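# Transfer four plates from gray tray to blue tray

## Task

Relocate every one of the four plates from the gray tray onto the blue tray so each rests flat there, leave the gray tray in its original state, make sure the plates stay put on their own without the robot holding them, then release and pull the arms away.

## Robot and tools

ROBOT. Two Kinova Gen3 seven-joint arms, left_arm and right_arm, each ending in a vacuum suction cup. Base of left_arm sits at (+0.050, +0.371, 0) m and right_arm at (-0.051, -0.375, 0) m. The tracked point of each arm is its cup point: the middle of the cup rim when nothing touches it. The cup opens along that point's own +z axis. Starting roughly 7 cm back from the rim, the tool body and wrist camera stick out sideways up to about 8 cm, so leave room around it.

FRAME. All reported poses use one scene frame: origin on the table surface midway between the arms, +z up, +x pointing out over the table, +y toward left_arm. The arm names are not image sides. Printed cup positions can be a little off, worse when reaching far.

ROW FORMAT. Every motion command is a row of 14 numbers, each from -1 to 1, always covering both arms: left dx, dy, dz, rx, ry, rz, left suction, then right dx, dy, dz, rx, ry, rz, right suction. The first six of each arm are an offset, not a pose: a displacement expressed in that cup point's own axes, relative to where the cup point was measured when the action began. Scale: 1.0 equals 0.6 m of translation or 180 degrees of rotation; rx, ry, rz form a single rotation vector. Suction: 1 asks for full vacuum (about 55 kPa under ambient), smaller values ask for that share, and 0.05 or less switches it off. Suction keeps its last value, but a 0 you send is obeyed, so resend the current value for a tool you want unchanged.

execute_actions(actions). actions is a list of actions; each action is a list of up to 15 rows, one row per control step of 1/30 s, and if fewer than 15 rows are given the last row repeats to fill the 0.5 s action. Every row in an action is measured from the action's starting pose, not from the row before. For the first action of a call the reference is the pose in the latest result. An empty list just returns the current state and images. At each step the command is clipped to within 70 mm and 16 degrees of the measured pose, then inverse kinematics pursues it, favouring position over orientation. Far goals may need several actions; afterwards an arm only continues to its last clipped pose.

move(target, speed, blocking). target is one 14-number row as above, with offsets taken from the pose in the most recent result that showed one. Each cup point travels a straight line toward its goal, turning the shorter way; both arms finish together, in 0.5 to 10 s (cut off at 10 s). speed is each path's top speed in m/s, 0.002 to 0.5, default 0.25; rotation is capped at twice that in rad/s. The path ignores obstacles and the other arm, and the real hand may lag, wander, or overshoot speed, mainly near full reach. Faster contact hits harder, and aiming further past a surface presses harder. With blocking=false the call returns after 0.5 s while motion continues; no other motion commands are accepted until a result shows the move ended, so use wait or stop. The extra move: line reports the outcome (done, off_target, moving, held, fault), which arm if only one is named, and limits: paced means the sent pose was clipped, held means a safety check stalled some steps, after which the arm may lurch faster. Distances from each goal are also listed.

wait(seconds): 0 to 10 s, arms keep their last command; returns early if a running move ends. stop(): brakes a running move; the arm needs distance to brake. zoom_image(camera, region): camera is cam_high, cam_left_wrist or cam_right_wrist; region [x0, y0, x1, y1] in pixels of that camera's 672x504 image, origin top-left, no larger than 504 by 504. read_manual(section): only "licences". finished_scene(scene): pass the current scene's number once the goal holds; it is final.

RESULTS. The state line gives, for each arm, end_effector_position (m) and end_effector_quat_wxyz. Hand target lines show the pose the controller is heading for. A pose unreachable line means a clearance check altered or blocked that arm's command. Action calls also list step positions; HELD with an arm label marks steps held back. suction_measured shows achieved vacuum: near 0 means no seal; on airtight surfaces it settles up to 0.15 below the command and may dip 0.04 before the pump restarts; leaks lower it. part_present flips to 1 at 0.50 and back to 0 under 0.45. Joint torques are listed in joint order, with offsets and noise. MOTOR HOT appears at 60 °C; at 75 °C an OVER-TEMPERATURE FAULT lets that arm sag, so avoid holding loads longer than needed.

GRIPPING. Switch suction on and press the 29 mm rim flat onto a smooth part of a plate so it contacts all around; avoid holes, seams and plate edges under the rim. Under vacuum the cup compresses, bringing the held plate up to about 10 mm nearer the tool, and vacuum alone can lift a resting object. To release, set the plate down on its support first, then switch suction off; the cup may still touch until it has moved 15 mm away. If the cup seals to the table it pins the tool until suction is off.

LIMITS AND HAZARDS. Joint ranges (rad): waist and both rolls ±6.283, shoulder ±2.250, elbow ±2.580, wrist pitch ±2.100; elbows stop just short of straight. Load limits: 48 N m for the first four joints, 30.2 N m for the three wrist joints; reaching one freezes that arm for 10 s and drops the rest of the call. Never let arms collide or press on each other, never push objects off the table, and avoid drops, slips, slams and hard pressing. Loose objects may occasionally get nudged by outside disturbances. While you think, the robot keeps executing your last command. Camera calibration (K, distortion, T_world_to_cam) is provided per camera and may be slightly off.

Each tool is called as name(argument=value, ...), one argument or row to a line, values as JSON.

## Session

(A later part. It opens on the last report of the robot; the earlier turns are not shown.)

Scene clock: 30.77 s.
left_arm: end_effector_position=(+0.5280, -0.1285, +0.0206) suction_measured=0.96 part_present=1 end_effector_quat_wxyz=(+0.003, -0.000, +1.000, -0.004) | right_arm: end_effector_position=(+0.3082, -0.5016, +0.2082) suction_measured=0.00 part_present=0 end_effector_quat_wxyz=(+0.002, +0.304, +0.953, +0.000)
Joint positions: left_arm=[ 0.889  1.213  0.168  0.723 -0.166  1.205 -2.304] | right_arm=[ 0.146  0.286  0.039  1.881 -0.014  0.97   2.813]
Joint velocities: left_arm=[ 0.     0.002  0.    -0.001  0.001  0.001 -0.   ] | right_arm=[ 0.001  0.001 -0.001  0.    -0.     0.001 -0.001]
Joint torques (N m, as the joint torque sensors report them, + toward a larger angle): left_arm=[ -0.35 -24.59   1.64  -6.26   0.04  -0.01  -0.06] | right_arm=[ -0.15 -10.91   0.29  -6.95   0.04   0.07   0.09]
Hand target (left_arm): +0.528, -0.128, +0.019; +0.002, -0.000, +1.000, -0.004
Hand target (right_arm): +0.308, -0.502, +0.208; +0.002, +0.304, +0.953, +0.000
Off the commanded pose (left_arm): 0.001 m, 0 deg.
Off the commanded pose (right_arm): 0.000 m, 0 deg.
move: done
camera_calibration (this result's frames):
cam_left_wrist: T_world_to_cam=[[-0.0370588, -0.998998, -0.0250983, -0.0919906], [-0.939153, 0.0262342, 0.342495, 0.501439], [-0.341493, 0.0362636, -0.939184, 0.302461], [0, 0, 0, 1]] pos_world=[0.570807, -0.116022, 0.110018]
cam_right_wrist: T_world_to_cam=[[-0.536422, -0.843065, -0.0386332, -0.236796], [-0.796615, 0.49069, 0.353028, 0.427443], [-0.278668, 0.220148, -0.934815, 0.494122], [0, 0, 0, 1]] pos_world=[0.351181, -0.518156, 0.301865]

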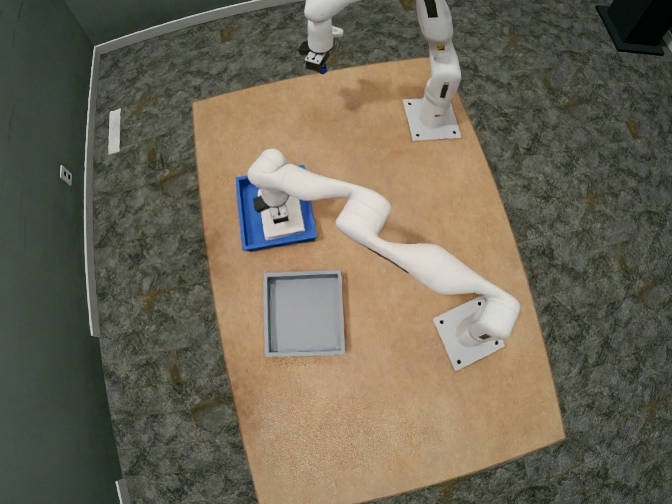

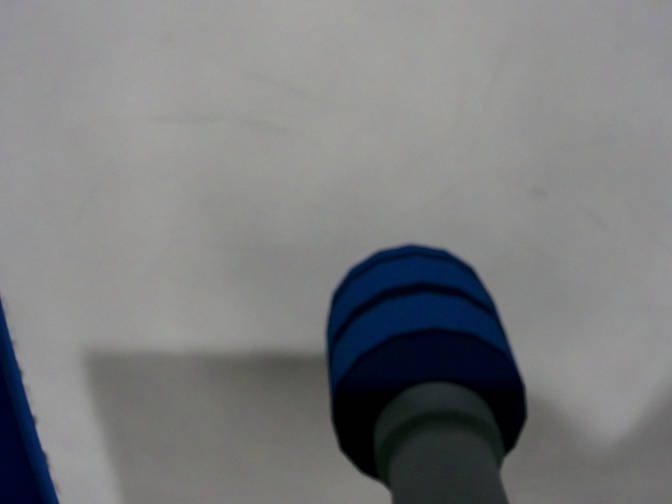

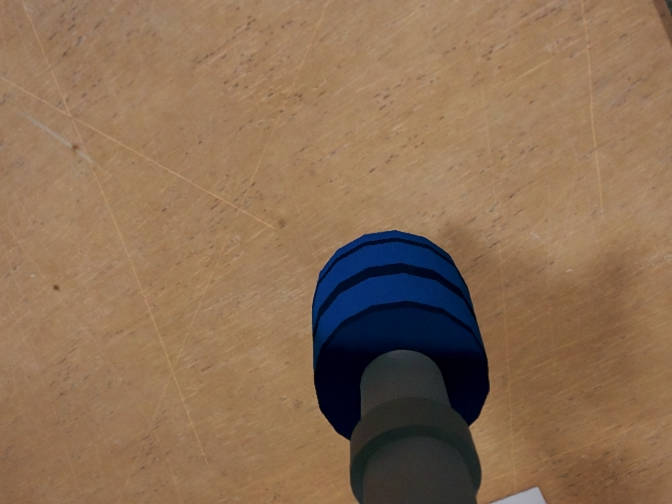

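execute_actions(
  actions=[
    [[0,0,0,0,0,0,0,0,0,0,0,0,0,0],[0,0,0,0,0,0,0,0,0,0,0,0,0,0],[0,0,0,0,0,0,0,0,0,0,0,0,0,0],[0,0,0,0,0,0,0,0,0,0,0,0,0,0],[0,0,0,0,0,0,0,0,0,0,0,0,0,0],[0,0,-0.1,0,0,0,0,0,0,0,0,0,0,0]],
  ],
)

move(
  target=[0.35,0.2,-0.2,0,0,0,0,0,0,0,0,0,0,0],
  speed=0.4,
)

Scene clock: 31.60 s.
left_arm: end_effector_position=(+0.5278, -0.1281, +0.0799) suction_measured=0.01 part_present=0 end_effector_quat_wxyz=(+0.002, -0.000, +1.000, -0.004) | right_arm: end_effector_position=(+0.3082, -0.5016, +0.2082) suction_measured=0.00 part_present=0 end_effector_quat_wxyz=(+0.002, +0.304, +0.953, +0.000)
Joint positions: left_arm=[ 0.889  1.147  0.174  0.677 -0.161  1.317 -2.31 ] | right_arm=[ 0.146  0.286  0.039  1.881 -0.014  0.97   2.813]
Joint velocities: left_arm=[-0.    -0.007 -0.002  0.005 -0.003  0.012 -0.001] | right_arm=[ 0.002 -0.     0.001  0.     0.    -0.001 -0.002]
Joint torques (N m, as the joint torque sensors report them, + toward a larger angle): left_arm=[ -0.19 -24.01   1.39  -6.88  -0.05  -0.04  -0.01] | right_arm=[ -0.24 -10.88   0.01  -6.95   0.12   0.06   0.07]
Hand target (left_arm): +0.528, -0.128, +0.081; +0.002, -0.000, +1.000, -0.004
Hand target (right_arm): +0.308, -0.502, +0.208; +0.002, +0.304, +0.953, +0.000
Off the commanded pose (left_arm): 0.001 m, 0 deg.
Off the commanded pose (right_arm): 0.000 m, 0 deg.
Step readings (end_effector_position):
0: left_arm (+0.5280, -0.1285, +0.0205) | right_arm (+0.3082, -0.5016, +0.2082)
1: left_arm (+0.5282, -0.1286, +0.0209) | right_arm (+0.3082, -0.5016, +0.2082)
2: left_arm (+0.5285, -0.1288, +0.0218) | right_arm (+0.3082, -0.5016, +0.2082)
4: left_arm (+0.5290, -0.1294, +0.0233) | right_arm (+0.3082, -0.5016, +0.2082)
8: left_arm (+0.5289, -0.1294, +0.0378) | right_arm (+0.3082, -0.5016, +0.2082)
15: end_effector_position above
camera_calibration (this result's frames):
cam_left_wrist: T_world_to_cam=[[-0.0370369, -0.998997, -0.0251817, -0.0900957], [-0.938977, 0.0261661, 0.342984, 0.480726], [-0.341981, 0.0363481, -0.939003, 0.358396], [0, 0, 0, 1]] pos_world=[0.570618, -0.115611, 0.169385]
cam_right_wrist: T_world_to_cam=[[-0.536422, -0.843065, -0.0386333, -0.236795], [-0.796615, 0.49069, 0.353027, 0.427444], [-0.278668, 0.220148, -0.934815, 0.494122], [0, 0, 0, 1]] pos_world=[0.351182, -0.518156, 0.301865]

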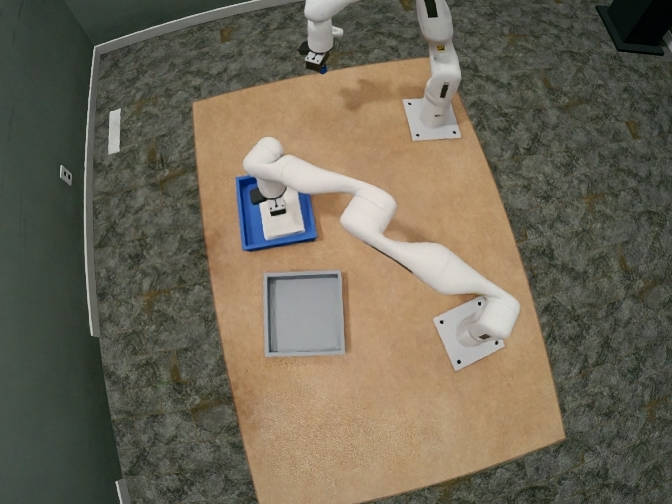

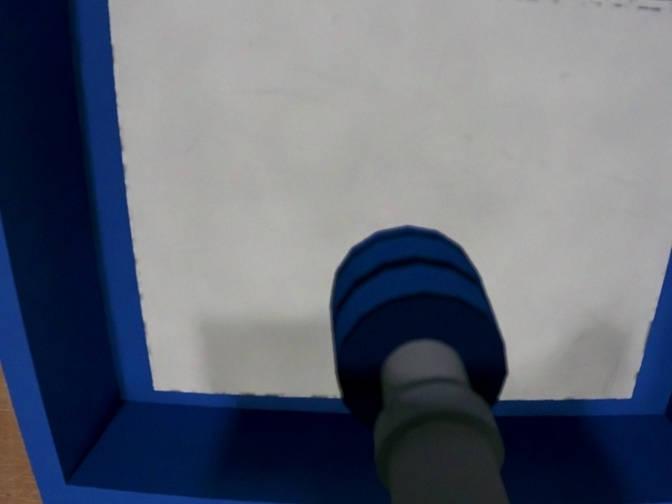

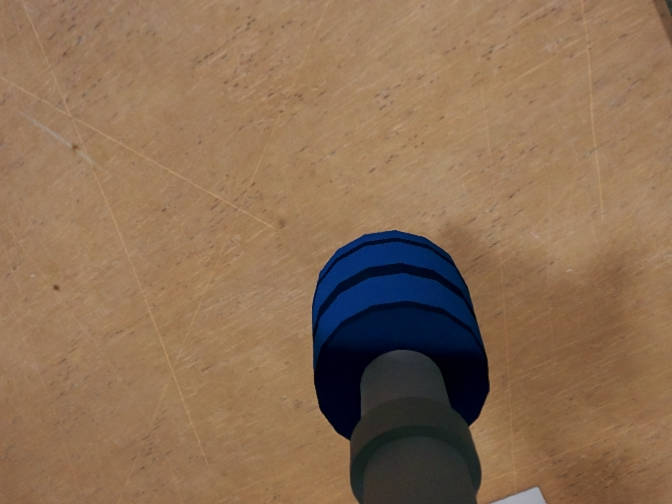

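Scene clock: 33.00 s.
left_arm: end_effector_position=(+0.3173, -0.0078, +0.1984) suction_measured=0.01 part_present=0 end_effector_quat_wxyz=(+0.001, -0.001, +1.000, -0.005) | right_arm: end_effector_position=(+0.3082, -0.5016, +0.2082) suction_measured=0.00 part_present=0 end_effector_quat_wxyz=(+0.002, +0.304, +0.953, +0.000)
Joint positions: left_arm=[ 0.928  0.471  0.208  1.64  -0.105  1.032 -2.141] | right_arm=[ 0.146  0.286  0.039  1.881 -0.014  0.97   2.813]
Joint velocities: left_arm=[-0.001 -0.005  0.     0.     0.001  0.     0.001] | right_arm=[-0.001  0.001 -0.001  0.     0.     0.002  0.001]
Joint torques (N m, as the joint torque sensors report them, + toward a larger angle): left_arm=[ -0.27 -14.79   1.3   -6.01  -0.08  -0.02   0.01] | right_arm=[ -0.16 -10.93  -0.08  -7.05   0.09   0.06   0.03]
Hand target (left_arm): +0.317, -0.008, +0.199; +0.002, -0.001, +1.000, -0.005
Hand target (right_arm): +0.308, -0.502, +0.208; +0.002, +0.304, +0.953, +0.000
Off the commanded pose (left_arm): 0.001 m, 0 deg.
Off the commanded pose (right_arm): 0.000 m, 0 deg.
move: done; limits=paced
camera_calibration (this result's frames):
cam_left_wrist: T_world_to_cam=[[-0.035121, -0.999085, -0.0244041, 0.0244999], [-0.938434, 0.024572, 0.344583, 0.238768], [-0.343668, 0.0350038, -0.938438, 0.393639], [0, 0, 0, 1]] pos_world=[0.36021, 0.00483161, 0.287728]
cam_right_wrist: T_world_to_cam=[[-0.536422, -0.843065, -0.0386334, -0.236795], [-0.796615, 0.49069, 0.353027, 0.427445], [-0.278667, 0.220147, -0.934815, 0.494122], [0, 0, 0, 1]] pos_world=[0.351183, -0.518156, 0.301865]

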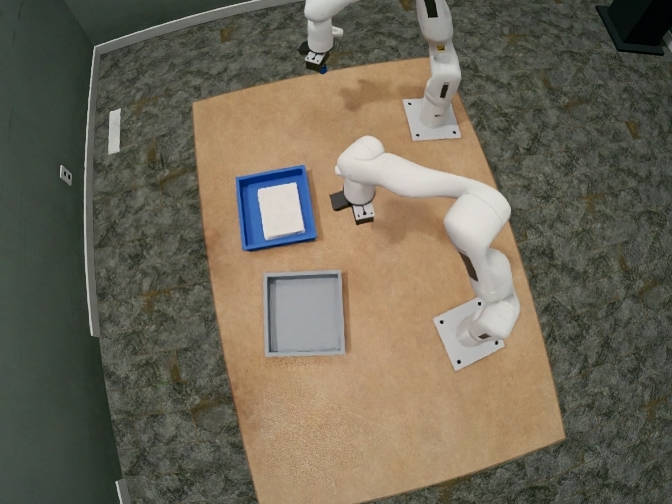

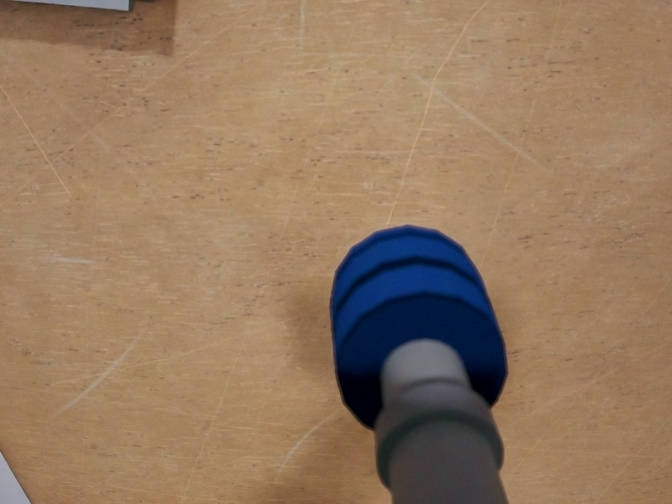

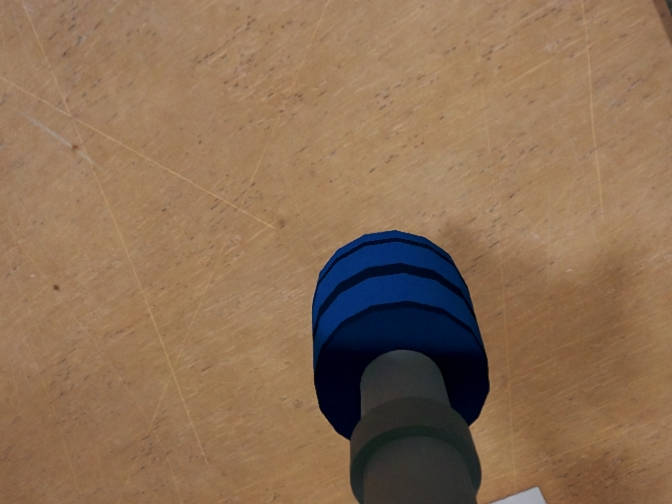

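finished_scene(
  scene=1,
)

The scene is finished: the task was done.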